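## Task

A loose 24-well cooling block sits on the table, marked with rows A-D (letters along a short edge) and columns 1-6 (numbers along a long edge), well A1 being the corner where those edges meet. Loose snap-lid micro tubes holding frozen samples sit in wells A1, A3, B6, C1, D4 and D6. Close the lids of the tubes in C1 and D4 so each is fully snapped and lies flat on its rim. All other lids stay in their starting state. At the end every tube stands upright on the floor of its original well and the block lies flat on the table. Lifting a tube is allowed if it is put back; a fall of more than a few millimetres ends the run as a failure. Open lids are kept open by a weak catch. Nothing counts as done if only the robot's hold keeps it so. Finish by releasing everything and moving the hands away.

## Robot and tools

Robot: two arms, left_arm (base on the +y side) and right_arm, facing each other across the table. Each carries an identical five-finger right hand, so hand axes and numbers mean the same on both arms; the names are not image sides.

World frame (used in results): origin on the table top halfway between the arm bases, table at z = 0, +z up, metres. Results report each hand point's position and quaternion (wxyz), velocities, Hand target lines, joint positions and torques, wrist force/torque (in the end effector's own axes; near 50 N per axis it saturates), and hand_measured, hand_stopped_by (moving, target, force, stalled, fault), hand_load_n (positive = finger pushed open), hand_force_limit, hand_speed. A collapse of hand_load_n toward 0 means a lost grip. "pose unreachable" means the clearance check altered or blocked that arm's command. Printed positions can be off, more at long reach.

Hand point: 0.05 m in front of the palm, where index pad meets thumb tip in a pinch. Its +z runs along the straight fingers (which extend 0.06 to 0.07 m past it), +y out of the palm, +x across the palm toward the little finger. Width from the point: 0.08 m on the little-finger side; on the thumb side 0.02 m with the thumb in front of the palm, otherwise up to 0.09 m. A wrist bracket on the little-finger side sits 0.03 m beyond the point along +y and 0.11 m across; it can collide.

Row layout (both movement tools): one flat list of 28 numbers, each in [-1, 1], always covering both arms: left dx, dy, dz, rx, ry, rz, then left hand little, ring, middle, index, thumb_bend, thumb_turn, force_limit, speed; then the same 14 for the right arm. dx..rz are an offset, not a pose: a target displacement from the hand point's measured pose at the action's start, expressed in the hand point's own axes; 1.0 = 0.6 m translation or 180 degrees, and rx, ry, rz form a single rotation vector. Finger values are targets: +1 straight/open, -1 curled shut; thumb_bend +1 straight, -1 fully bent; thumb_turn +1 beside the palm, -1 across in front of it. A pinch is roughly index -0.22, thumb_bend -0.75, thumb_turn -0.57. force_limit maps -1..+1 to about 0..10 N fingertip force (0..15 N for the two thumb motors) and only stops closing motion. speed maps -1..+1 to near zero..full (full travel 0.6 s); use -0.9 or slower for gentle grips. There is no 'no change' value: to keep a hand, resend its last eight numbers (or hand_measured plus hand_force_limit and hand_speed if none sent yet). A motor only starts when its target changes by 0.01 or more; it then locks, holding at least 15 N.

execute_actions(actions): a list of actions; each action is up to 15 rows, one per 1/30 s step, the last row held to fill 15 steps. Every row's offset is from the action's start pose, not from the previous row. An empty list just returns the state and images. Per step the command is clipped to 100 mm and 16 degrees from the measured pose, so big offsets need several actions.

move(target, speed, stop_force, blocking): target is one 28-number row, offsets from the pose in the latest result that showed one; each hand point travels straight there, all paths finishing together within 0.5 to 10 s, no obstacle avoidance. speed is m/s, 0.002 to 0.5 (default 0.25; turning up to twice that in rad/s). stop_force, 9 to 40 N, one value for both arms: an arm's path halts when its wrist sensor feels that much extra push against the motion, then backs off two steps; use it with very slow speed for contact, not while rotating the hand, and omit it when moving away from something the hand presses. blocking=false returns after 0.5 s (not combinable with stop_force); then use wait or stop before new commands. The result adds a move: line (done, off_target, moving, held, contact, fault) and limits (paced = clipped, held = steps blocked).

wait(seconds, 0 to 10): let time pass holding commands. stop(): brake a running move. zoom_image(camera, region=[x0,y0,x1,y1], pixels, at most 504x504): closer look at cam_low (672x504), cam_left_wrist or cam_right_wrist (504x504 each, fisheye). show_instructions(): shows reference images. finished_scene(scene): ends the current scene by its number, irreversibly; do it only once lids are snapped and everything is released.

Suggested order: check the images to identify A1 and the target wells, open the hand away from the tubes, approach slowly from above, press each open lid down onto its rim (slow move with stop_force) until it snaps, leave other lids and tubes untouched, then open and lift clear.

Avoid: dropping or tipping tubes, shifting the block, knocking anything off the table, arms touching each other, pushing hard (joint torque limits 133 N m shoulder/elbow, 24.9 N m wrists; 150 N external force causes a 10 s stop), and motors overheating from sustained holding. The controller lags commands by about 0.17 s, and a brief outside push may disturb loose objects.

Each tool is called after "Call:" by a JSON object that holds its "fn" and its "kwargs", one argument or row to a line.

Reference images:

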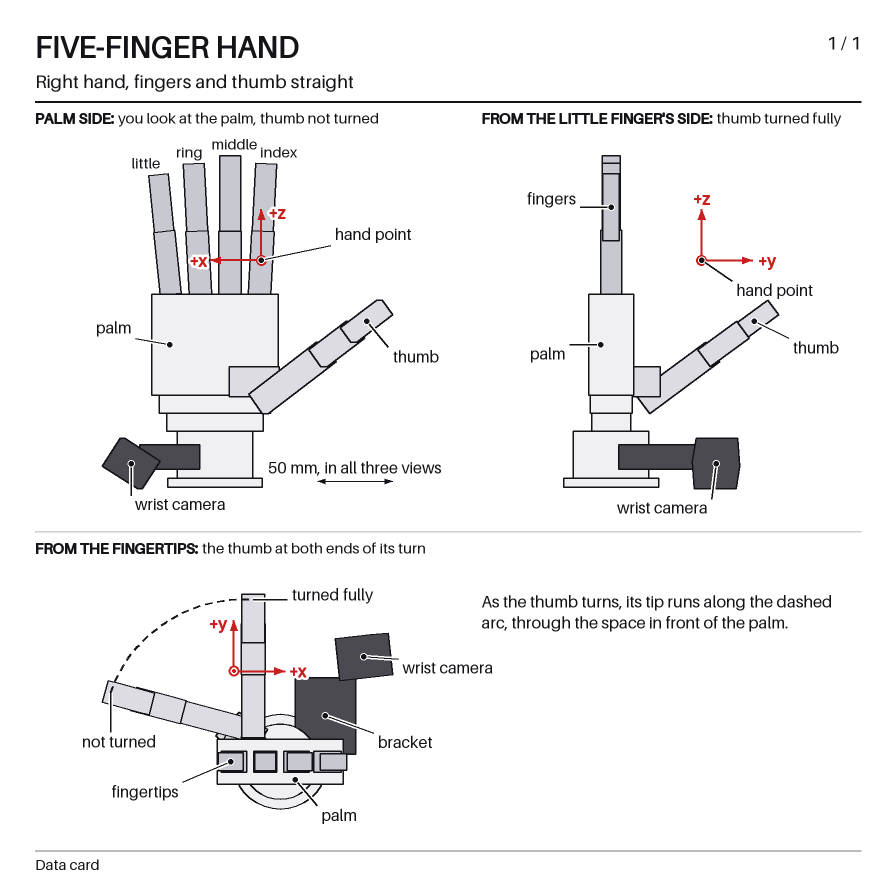

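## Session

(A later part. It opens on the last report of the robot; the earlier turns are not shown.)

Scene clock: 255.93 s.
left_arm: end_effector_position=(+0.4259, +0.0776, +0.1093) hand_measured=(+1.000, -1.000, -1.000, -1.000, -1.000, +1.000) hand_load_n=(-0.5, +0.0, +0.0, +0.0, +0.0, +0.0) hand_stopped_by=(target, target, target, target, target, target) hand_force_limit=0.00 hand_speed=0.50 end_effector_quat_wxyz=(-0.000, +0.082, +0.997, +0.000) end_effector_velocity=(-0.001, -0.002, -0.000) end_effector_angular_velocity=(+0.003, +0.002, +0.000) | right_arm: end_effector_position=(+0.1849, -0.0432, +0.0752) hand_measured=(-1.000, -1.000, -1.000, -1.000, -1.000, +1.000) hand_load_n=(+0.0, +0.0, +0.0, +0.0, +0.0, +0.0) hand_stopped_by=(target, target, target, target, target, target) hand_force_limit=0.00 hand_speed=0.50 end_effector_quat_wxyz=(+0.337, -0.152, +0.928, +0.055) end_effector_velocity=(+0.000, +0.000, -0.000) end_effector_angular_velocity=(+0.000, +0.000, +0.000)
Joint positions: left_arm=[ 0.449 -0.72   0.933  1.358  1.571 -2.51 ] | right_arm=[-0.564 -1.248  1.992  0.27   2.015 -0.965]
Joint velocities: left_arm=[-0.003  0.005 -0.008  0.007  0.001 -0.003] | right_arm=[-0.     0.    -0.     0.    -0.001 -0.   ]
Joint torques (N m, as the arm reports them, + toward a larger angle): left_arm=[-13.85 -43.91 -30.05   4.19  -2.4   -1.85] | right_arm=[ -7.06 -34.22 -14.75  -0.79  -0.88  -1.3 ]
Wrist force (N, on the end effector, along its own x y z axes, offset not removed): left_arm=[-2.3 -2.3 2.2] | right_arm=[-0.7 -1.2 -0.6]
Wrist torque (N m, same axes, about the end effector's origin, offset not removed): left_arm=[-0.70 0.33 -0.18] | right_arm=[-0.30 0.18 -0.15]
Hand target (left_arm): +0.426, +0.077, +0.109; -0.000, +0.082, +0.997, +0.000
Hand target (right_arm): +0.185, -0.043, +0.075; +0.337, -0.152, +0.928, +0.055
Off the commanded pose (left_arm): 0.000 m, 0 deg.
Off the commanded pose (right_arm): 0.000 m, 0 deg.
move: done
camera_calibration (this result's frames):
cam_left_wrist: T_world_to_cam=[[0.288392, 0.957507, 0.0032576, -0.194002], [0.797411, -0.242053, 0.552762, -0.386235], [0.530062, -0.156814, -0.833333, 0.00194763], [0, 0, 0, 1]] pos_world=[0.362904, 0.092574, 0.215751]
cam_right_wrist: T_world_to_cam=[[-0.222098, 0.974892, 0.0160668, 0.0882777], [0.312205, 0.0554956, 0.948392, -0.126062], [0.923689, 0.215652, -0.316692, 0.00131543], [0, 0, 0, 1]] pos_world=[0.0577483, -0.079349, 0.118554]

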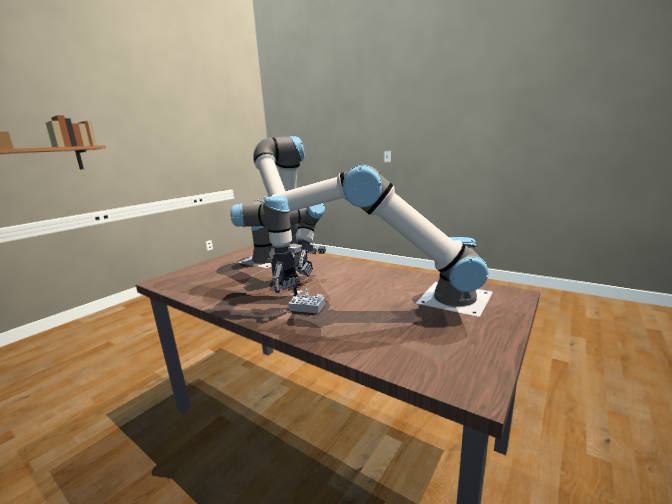

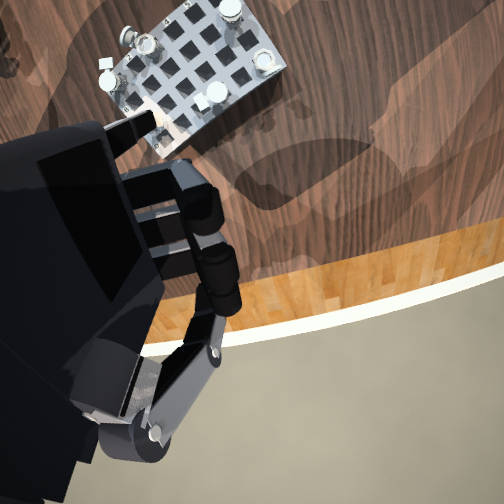

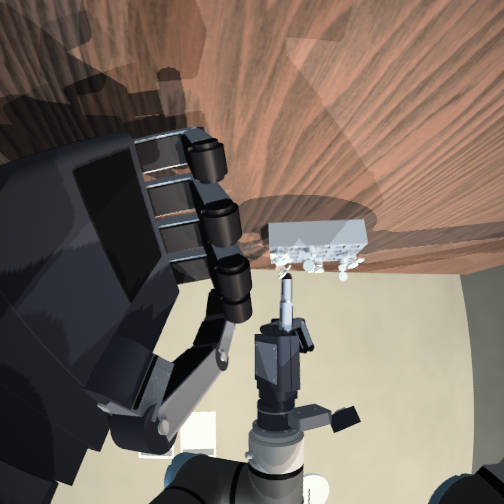

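Call:
{"fn": "move", "kwargs": {
  "target": [0,-0.02,0,0,0,0,1,-1,-1,-1,-1,1,0,0.5, 0,0,0,0,0,0,-1,-1,-1,-1,-1,1,0,0.5],
  "speed": 0.012
}}

Call:
{"fn": "zoom_image", "kwargs": {
  "camera": "cam_right_wrist",
  "region": [255, 245, 315, 305]
}}

Call:
{"fn": "zoom_image", "kwargs": {
  "camera": "cam_left_wrist",
  "region": [120, 80, 200, 160]
}}

Scene clock: 259.63 s.
left_arm: end_effector_position=(+0.4240, +0.0661, +0.1093) hand_measured=(+1.000, -1.000, -1.000, -1.000, -1.000, +1.000) hand_load_n=(-2.0, +0.0, +0.0, +0.0, +0.0, +0.0) hand_stopped_by=(target, target, target, target, target, target) hand_force_limit=0.00 hand_speed=0.50 end_effector_quat_wxyz=(-0.000, +0.082, +0.997, +0.000) end_effector_velocity=(-0.000, -0.003, +0.001) end_effector_angular_velocity=(-0.002, +0.000, -0.001) | right_arm: end_effector_position=(+0.1849, -0.0432, +0.0752) hand_measured=(-1.000, -1.000, -1.000, -1.000, -1.000, +1.000) hand_load_n=(+0.0, +0.0, +0.0, +0.0, +0.0, +0.0) hand_stopped_by=(target, target, target, target, target, target) hand_force_limit=0.00 hand_speed=0.50 end_effector_quat_wxyz=(+0.337, -0.152, +0.928, +0.055) end_effector_velocity=(+0.000, -0.000, -0.000) end_effector_angular_velocity=(-0.001, +0.000, +0.000)
Joint positions: left_arm=[ 0.438 -0.696  0.891  1.377  1.571 -2.521] | right_arm=[-0.564 -1.248  1.992  0.27   2.015 -0.965]
Joint velocities: left_arm=[-0.002  0.005 -0.011  0.005  0.001 -0.002] | right_arm=[-0.     0.    -0.     0.    -0.    -0.001]
Joint torques (N m, as the arm reports them, + toward a larger angle): left_arm=[-15.5  -43.08 -27.97   3.87  -1.48  -2.08] | right_arm=[ -4.93 -33.5  -15.09  -0.42  -0.53  -0.51]
Wrist force (N, on the end effector, along its own x y z axes, offset not removed): left_arm=[1.1 1.0 0.6] | right_arm=[-1.0 -1.0 0.4]
Wrist torque (N m, same axes, about the end effector's origin, offset not removed): left_arm=[-0.37 -0.10 0.21] | right_arm=[-0.25 0.20 -0.10]
Hand target (left_arm): +0.424, +0.066, +0.109; -0.000, +0.082, +0.997, +0.000
Hand target (right_arm): +0.185, -0.043, +0.075; +0.337, -0.152, +0.928, +0.055
Off the commanded pose (left_arm): 0.000 m, 0 deg.
Off the commanded pose (right_arm): 0.000 m, 0 deg.
move: done
camera_calibration (this result's frames):
cam_left_wrist: T_world_to_cam=[[0.288401, 0.957504, 0.00324209, -0.182383], [0.797392, -0.242047, 0.552793, -0.387493], [0.530086, -0.156841, -0.833313, 0.00114908], [0, 0, 0, 1]] pos_world=[0.360974, 0.0810218, 0.215752]
cam_right_wrist: T_world_to_cam=[[-0.222097, 0.974892, 0.0160669, 0.0882777], [0.312205, 0.0554956, 0.948392, -0.126062], [0.923689, 0.215652, -0.316692, 0.00131544], [0, 0, 0, 1]] pos_world=[0.0577483, -0.079349, 0.118554]

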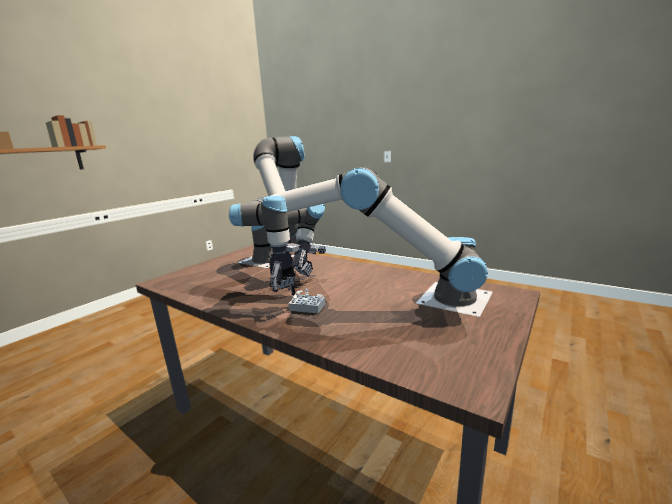

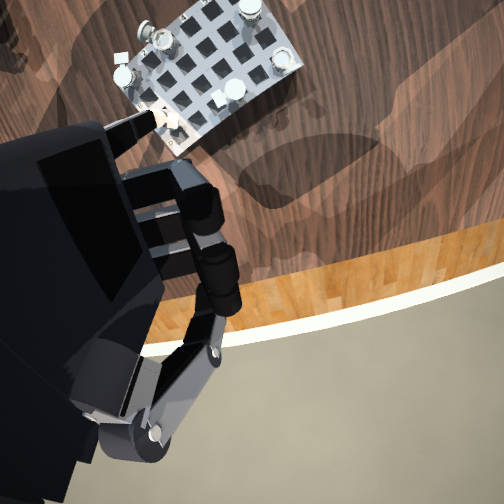

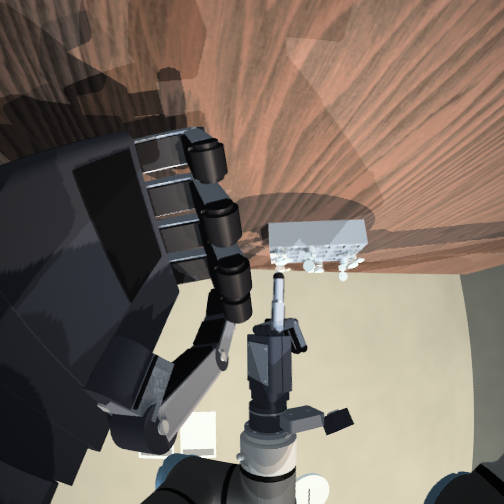

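Region (255, 245, 315, 305) of cam_right_wrist's 504x504 image, scaled by 8.400, with more detail than that image has.

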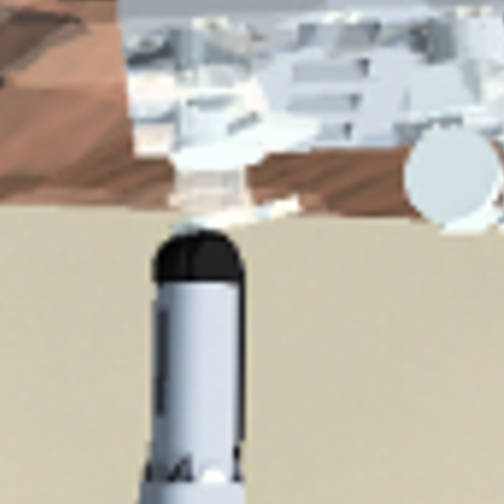

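Region (120, 80, 200, 160) of cam_left_wrist's 504x504 image, scaled by 6.300, with more detail than that image has.

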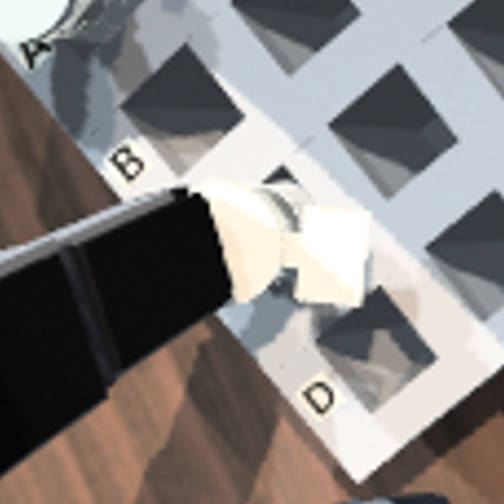

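Call:
{"fn": "move", "kwargs": {
  "target": [0,0,0.0095,0,0,0,1,-1,-1,-1,-1,1,0,0.5, 0,0,0,0,0,0,-1,-1,-1,-1,-1,1,0,0.5],
  "speed": 0.003,
  "stop_force": 10
}}

Call:
{"fn": "zoom_image", "kwargs": {
  "camera": "cam_right_wrist",
  "region": [255, 245, 315, 305]
}}

Scene clock: 263.80 s.
left_arm: end_effector_position=(+0.4239, +0.0660, +0.1051) hand_measured=(+1.000, -1.000, -1.000, -1.000, -1.000, +1.000) hand_load_n=(+0.0, +0.0, +0.0, +0.0, +0.0, +0.0) hand_stopped_by=(target, target, target, target, target, target) hand_force_limit=0.00 hand_speed=0.50 end_effector_quat_wxyz=(-0.000, +0.082, +0.997, +0.000) end_effector_velocity=(-0.000, +0.000, +0.001) end_effector_angular_velocity=(+0.002, +0.002, +0.001) | right_arm: end_effector_position=(+0.1849, -0.0432, +0.0752) hand_measured=(-1.000, -1.000, -1.000, -1.000, -1.000, +1.000) hand_load_n=(+0.0, +0.0, +0.0, +0.0, +0.0, +0.0) hand_stopped_by=(target, target, target, target, target, target) hand_force_limit=0.00 hand_speed=0.50 end_effector_quat_wxyz=(+0.337, -0.152, +0.928, +0.055) end_effector_velocity=(-0.000, +0.000, -0.000) end_effector_angular_velocity=(-0.002, -0.001, +0.002)
Joint positions: left_arm=[ 0.438 -0.694  0.897  1.369  1.571 -2.521] | right_arm=[-0.564 -1.248  1.992  0.27   2.015 -0.965]
Joint velocities: left_arm=[ 0.    -0.    -0.002  0.005  0.001 -0.001] | right_arm=[ 0.001  0.001 -0.     0.     0.001 -0.001]
Joint torques (N m, as the arm reports them, + toward a larger angle): left_arm=[ 15.   -41.87 -24.72   2.67   0.18   1.43] | right_arm=[ -5.11 -33.36 -14.93  -0.44  -0.46  -0.59]
Wrist force (N, on the end effector, along its own x y z axes, offset not removed): left_arm=[-0.5 -3.9 -17.0] | right_arm=[-0.9 -2.8 -0.5]
Wrist torque (N m, same axes, about the end effector's origin, offset not removed): left_arm=[0.81 0.96 -0.16] | right_arm=[-0.53 0.24 -0.20]
Hand target (left_arm): +0.424, +0.066, +0.105; -0.000, +0.082, +0.997, +0.000
Hand target (right_arm): +0.185, -0.043, +0.075; +0.337, -0.152, +0.928, +0.055
Off the commanded pose (left_arm): 0.002 m, 0 deg.
Off the commanded pose (right_arm): 0.000 m, 0 deg.
move: contact (left_arm)
camera_calibration (this result's frames):
cam_left_wrist: T_world_to_cam=[[0.288405, 0.957503, 0.00320933, -0.182289], [0.797417, -0.242039, 0.55276, -0.385181], [0.530046, -0.15686, -0.833334, -0.00230983], [0, 0, 0, 1]] pos_world=[0.360947, 0.0809508, 0.211573]
cam_right_wrist: T_world_to_cam=[[-0.222097, 0.974892, 0.0160671, 0.0882776], [0.312205, 0.0554953, 0.948392, -0.126062], [0.923689, 0.215652, -0.316692, 0.00131536], [0, 0, 0, 1]] pos_world=[0.0577483, -0.0793489, 0.118554]

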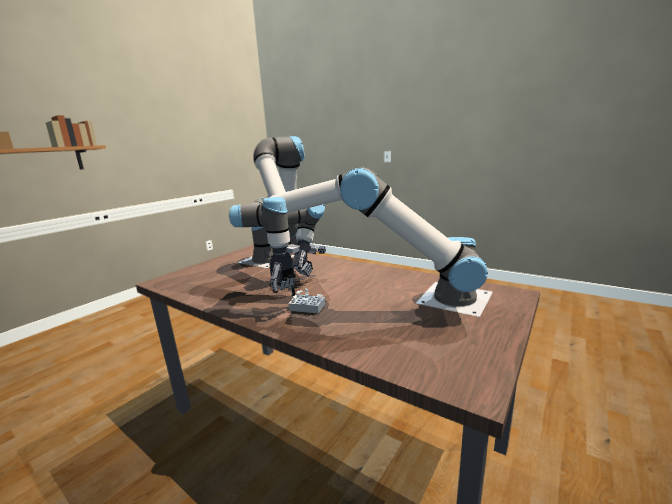

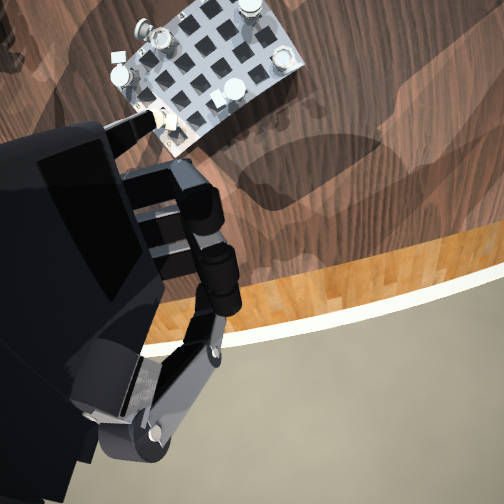

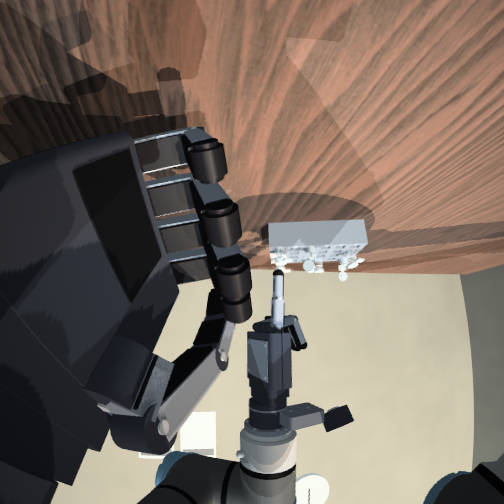

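Region (255, 245, 315, 305) of cam_right_wrist's 504x504 image, scaled by 8.400, with more detail than that image has.

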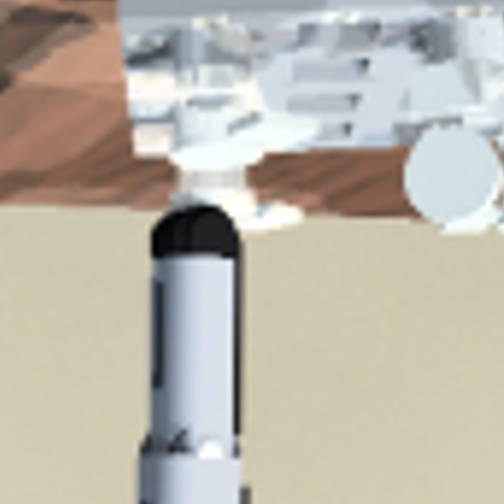

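Call:
{"fn": "move", "kwargs": {
  "target": [0,0,-0.07,0,0,0,1,-1,-1,-1,-1,1,0,0.5, 0,0,0,0,0,0,-1,-1,-1,-1,-1,1,0,0.5],
  "speed": 0.06
}}

Call:
{"fn": "zoom_image", "kwargs": {
  "camera": "cam_right_wrist",
  "region": [260, 210, 375, 300]
}}

Call:
{"fn": "zoom_image", "kwargs": {
  "camera": "cam_left_wrist",
  "region": [120, 0, 310, 170]
}}

Scene clock: 267.10 s.
left_arm: end_effector_position=(+0.4239, +0.0660, +0.1468) hand_measured=(+1.000, -1.000, -1.000, -1.000, -1.000, +1.000) hand_load_n=(+0.0, +0.0, +0.0, +0.0, +0.0, +0.0) hand_stopped_by=(target, target, target, target, target, target) hand_force_limit=0.00 hand_speed=0.50 end_effector_quat_wxyz=(-0.000, +0.082, +0.997, +0.000) end_effector_velocity=(-0.000, +0.000, +0.002) end_effector_angular_velocity=(+0.002, -0.000, -0.000) | right_arm: end_effector_position=(+0.1849, -0.0432, +0.0752) hand_measured=(-1.000, -1.000, -1.000, -1.000, -1.000, +1.000) hand_load_n=(+0.0, +0.0, +0.0, +0.0, +0.0, +0.0) hand_stopped_by=(target, target, target, target, target, target) hand_force_limit=0.00 hand_speed=0.50 end_effector_quat_wxyz=(+0.337, -0.152, +0.928, +0.055) end_effector_velocity=(-0.000, -0.000, -0.001) end_effector_angular_velocity=(-0.001, +0.000, +0.000)
Joint positions: left_arm=[ 0.438 -0.714  0.826  1.459  1.571 -2.521] | right_arm=[-0.564 -1.248  1.992  0.27   2.015 -0.965]
Joint velocities: left_arm=[-0.    -0.    -0.005  0.007 -0.001 -0.   ] | right_arm=[0.001 0.001 0.    0.    0.    0.   ]
Joint torques (N m, as the arm reports them, + toward a larger angle): left_arm=[ 15.24 -64.79 -28.63   4.51  -1.38   0.4 ] | right_arm=[ -5.16 -33.63 -14.73  -0.37  -0.48  -0.53]
Wrist force (N, on the end effector, along its own x y z axes, offset not removed): left_arm=[0.8 -1.2 3.0] | right_arm=[-0.9 -2.0 -0.5]
Wrist torque (N m, same axes, about the end effector's origin, offset not removed): left_arm=[-0.54 -0.27 0.12] | right_arm=[-0.38 0.24 -0.19]
Hand target (left_arm): +0.424, +0.066, +0.147; -0.000, +0.082, +0.997, +0.000
Hand target (right_arm): +0.185, -0.043, +0.075; +0.337, -0.152, +0.928, +0.055
Off the commanded pose (left_arm): 0.000 m, 0 deg.
Off the commanded pose (right_arm): 0.000 m, 0 deg.
move: done
camera_calibration (this result's frames):
cam_left_wrist: T_world_to_cam=[[0.288525, 0.957467, 0.00323179, -0.182485], [0.797334, -0.242136, 0.552837, -0.40823], [0.530106, -0.156931, -0.833283, 0.0324134], [0, 0, 0, 1]] pos_world=[0.360965, 0.0809631, 0.253284]
cam_right_wrist: T_world_to_cam=[[-0.222097, 0.974892, 0.0160671, 0.0882776], [0.312205, 0.0554954, 0.948392, -0.126062], [0.923689, 0.215652, -0.316692, 0.0013154], [0, 0, 0, 1]] pos_world=[0.0577483, -0.079349, 0.118554]

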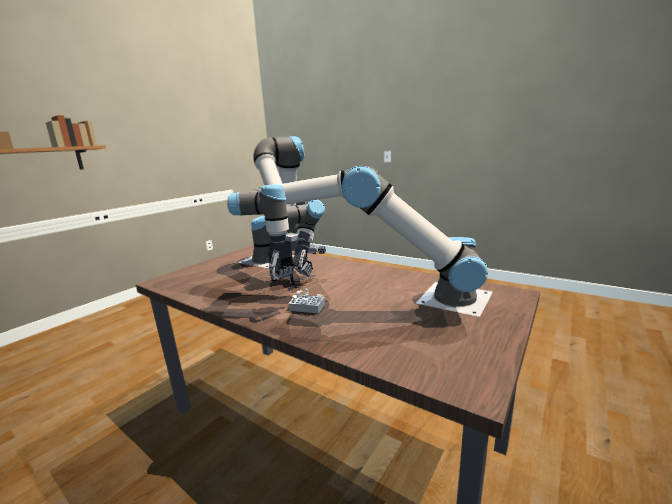

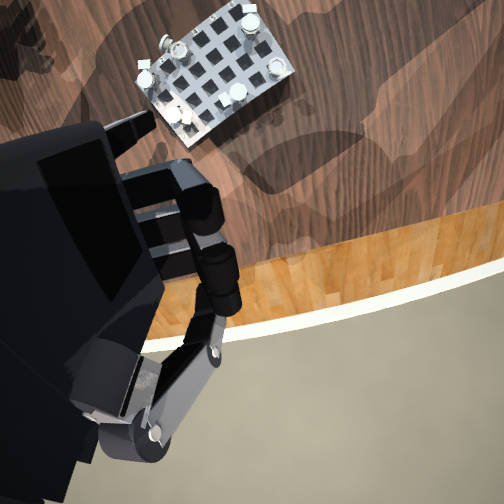

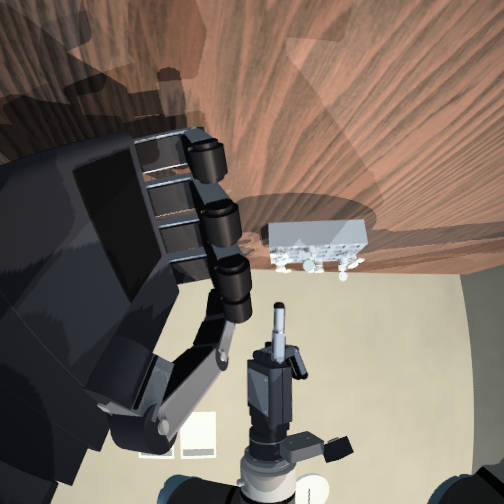

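Region (260, 210, 375, 300) of cam_right_wrist's 504x504 image, scaled by 4.383, with more detail than that image has; it fills the top 394 rows of this view, and the rest is white.

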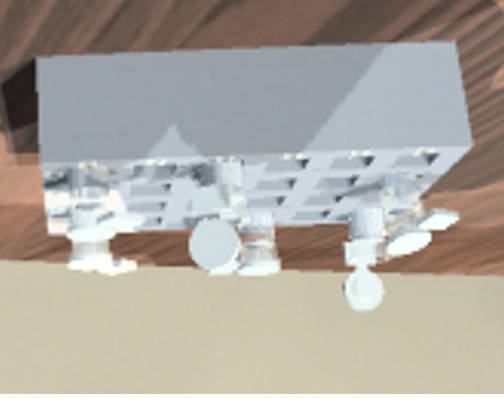

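Region (120, 0, 310, 170) of cam_left_wrist's 504x504 image, scaled by 2.653, with more detail than that image has; it fills the top 451 rows of this view, and the rest is white.

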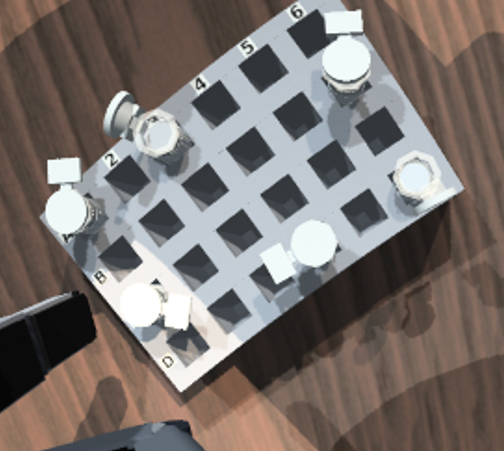

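Call:
{"fn": "zoom_image", "kwargs": {
  "camera": "cam_right_wrist",
  "region": [265, 245, 330, 285]
}}

Call:
{"fn": "zoom_image", "kwargs": {
  "camera": "cam_low",
  "region": [280, 280, 335, 320]
}}

Region (265, 245, 330, 285) of cam_right_wrist's 504x504 image, scaled by 7.754, with more detail than that image has; it fills the top 310 rows of this view, and the rest is white.

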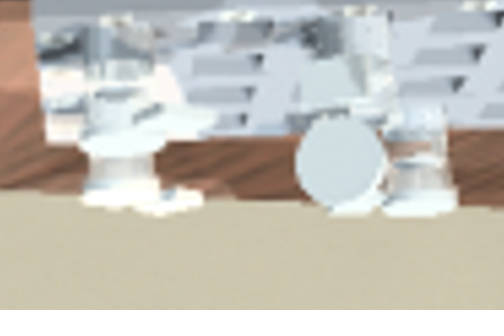

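Region (280, 280, 335, 320) of cam_low's 672x504 image, scaled by 9.164, with more detail than that image has; it fills the top 367 rows of this view, and the rest is white.

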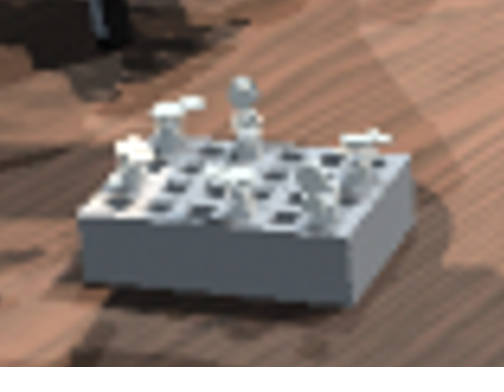

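Call:
{"fn": "move", "kwargs": {
  "target": [0.148,0.279,-0.2,0,0,0,1,-1,-1,-1,-1,1,0,0.5, 0.0475,-0.1315,-0.1487,0,0,0,-1,-1,-1,-1,-1,1,0,0.5],
  "speed": 0.25
}}

Scene clock: 272.60 s.
left_arm: end_effector_position=(+0.3641, +0.2454, +0.2668) hand_measured=(+1.000, -1.000, -1.000, -1.000, -1.000, +1.000) hand_load_n=(+0.0, +0.0, +0.0, +0.0, +0.0, +0.0) hand_stopped_by=(target, target, target, target, target, target) hand_force_limit=0.00 hand_speed=0.50 end_effector_quat_wxyz=(-0.000, +0.082, +0.997, +0.000) end_effector_velocity=(-0.001, +0.002, +0.001) end_effector_angular_velocity=(+0.001, -0.001, -0.001) | right_arm: end_effector_position=(+0.1353, -0.1431, +0.1252) hand_measured=(-1.000, -1.000, -1.000, -1.000, -1.000, +1.000) hand_load_n=(+0.0, +0.0, +0.0, +0.0, +0.0, +0.0) hand_stopped_by=(target, target, target, target, target, target) hand_force_limit=0.00 hand_speed=0.50 end_effector_quat_wxyz=(+0.337, -0.152, +0.928, +0.055) end_effector_velocity=(-0.000, -0.001, +0.001) end_effector_angular_velocity=(+0.000, -0.000, +0.000)
Joint positions: left_arm=[ 0.497 -1.229  1.346  1.454  1.571 -2.462] | right_arm=[-0.589 -1.582  2.23   0.357  2.001 -0.989]
Joint velocities: left_arm=[ 0.    -0.006  0.005  0.001 -0.002  0.001] | right_arm=[-0.001 -0.004  0.001  0.002 -0.001 -0.001]
Joint torques (N m, as the arm reports them, + toward a larger angle): left_arm=[ 16.04 -44.89 -11.78   4.35  -2.54   1.37] | right_arm=[ -9.08 -22.66  -9.2    2.65  -1.09  -1.73]
Wrist force (N, on the end effector, along its own x y z axes, offset not removed): left_arm=[-0.2 -0.4 -0.1] | right_arm=[-0.7 -0.9 -0.2]
Wrist torque (N m, same axes, about the end effector's origin, offset not removed): left_arm=[-0.06 -0.05 -0.07] | right_arm=[-0.21 0.22 -0.12]
Hand target (left_arm): +0.364, +0.246, +0.267; -0.000, +0.082, +0.997, +0.000
Hand target (right_arm): +0.135, -0.143, +0.125; +0.337, -0.152, +0.928, +0.055
Off the commanded pose (left_arm): 0.000 m, 0 deg.
Off the commanded pose (right_arm): 0.000 m, 0 deg.
move: done
camera_calibration (this result's frames):
cam_left_wrist: T_world_to_cam=[[0.288499, 0.957474, 0.00340386, -0.337426], [0.797336, -0.242212, 0.552801, -0.383365], [0.530117, -0.156768, -0.833306, 0.192293], [0, 0, 0, 1]] pos_world=[0.30108, 0.260367, 0.373312]
cam_right_wrist: T_world_to_cam=[[-0.22206, 0.974901, 0.0160609, 0.173878], [0.31225, 0.0554995, 0.948377, -0.15239], [0.923682, 0.215612, -0.316737, 0.0845119], [0, 0, 0, 1]] pos_world=[0.00813304, -0.179278, 0.168499]

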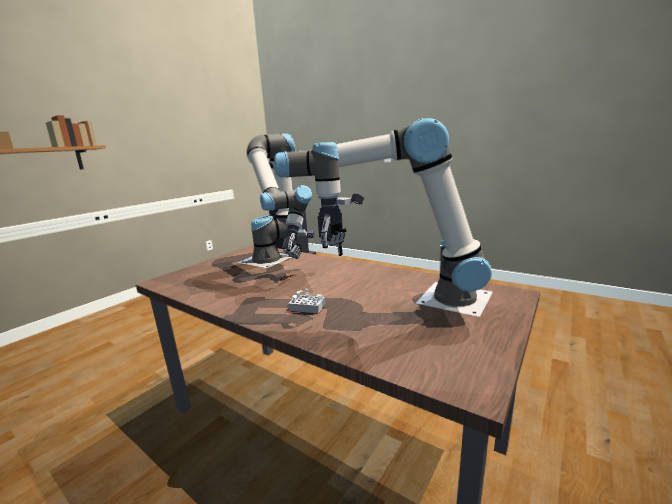

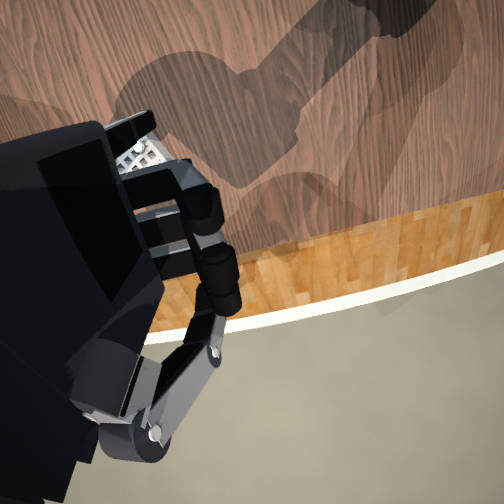

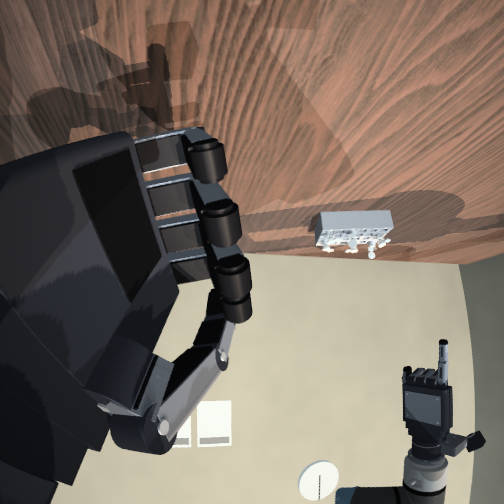

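Call:
{"fn": "zoom_image", "kwargs": {
  "camera": "cam_right_wrist",
  "region": [308, 205, 400, 265]
}}

Region (308, 205, 400, 265) of cam_right_wrist's 504x504 image, scaled by 5.478, with more detail than that image has; it fills the top 329 rows of this view, and the rest is white.

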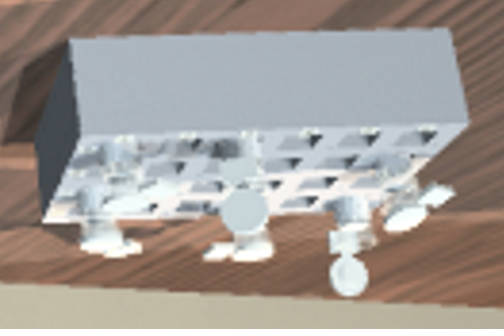

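Both lids are flat and snapped, the others are unchanged, and both arms are clear.

Call:
{"fn": "finished_scene", "kwargs": {
  "scene": 1
}}

The scene is finished: the task was done.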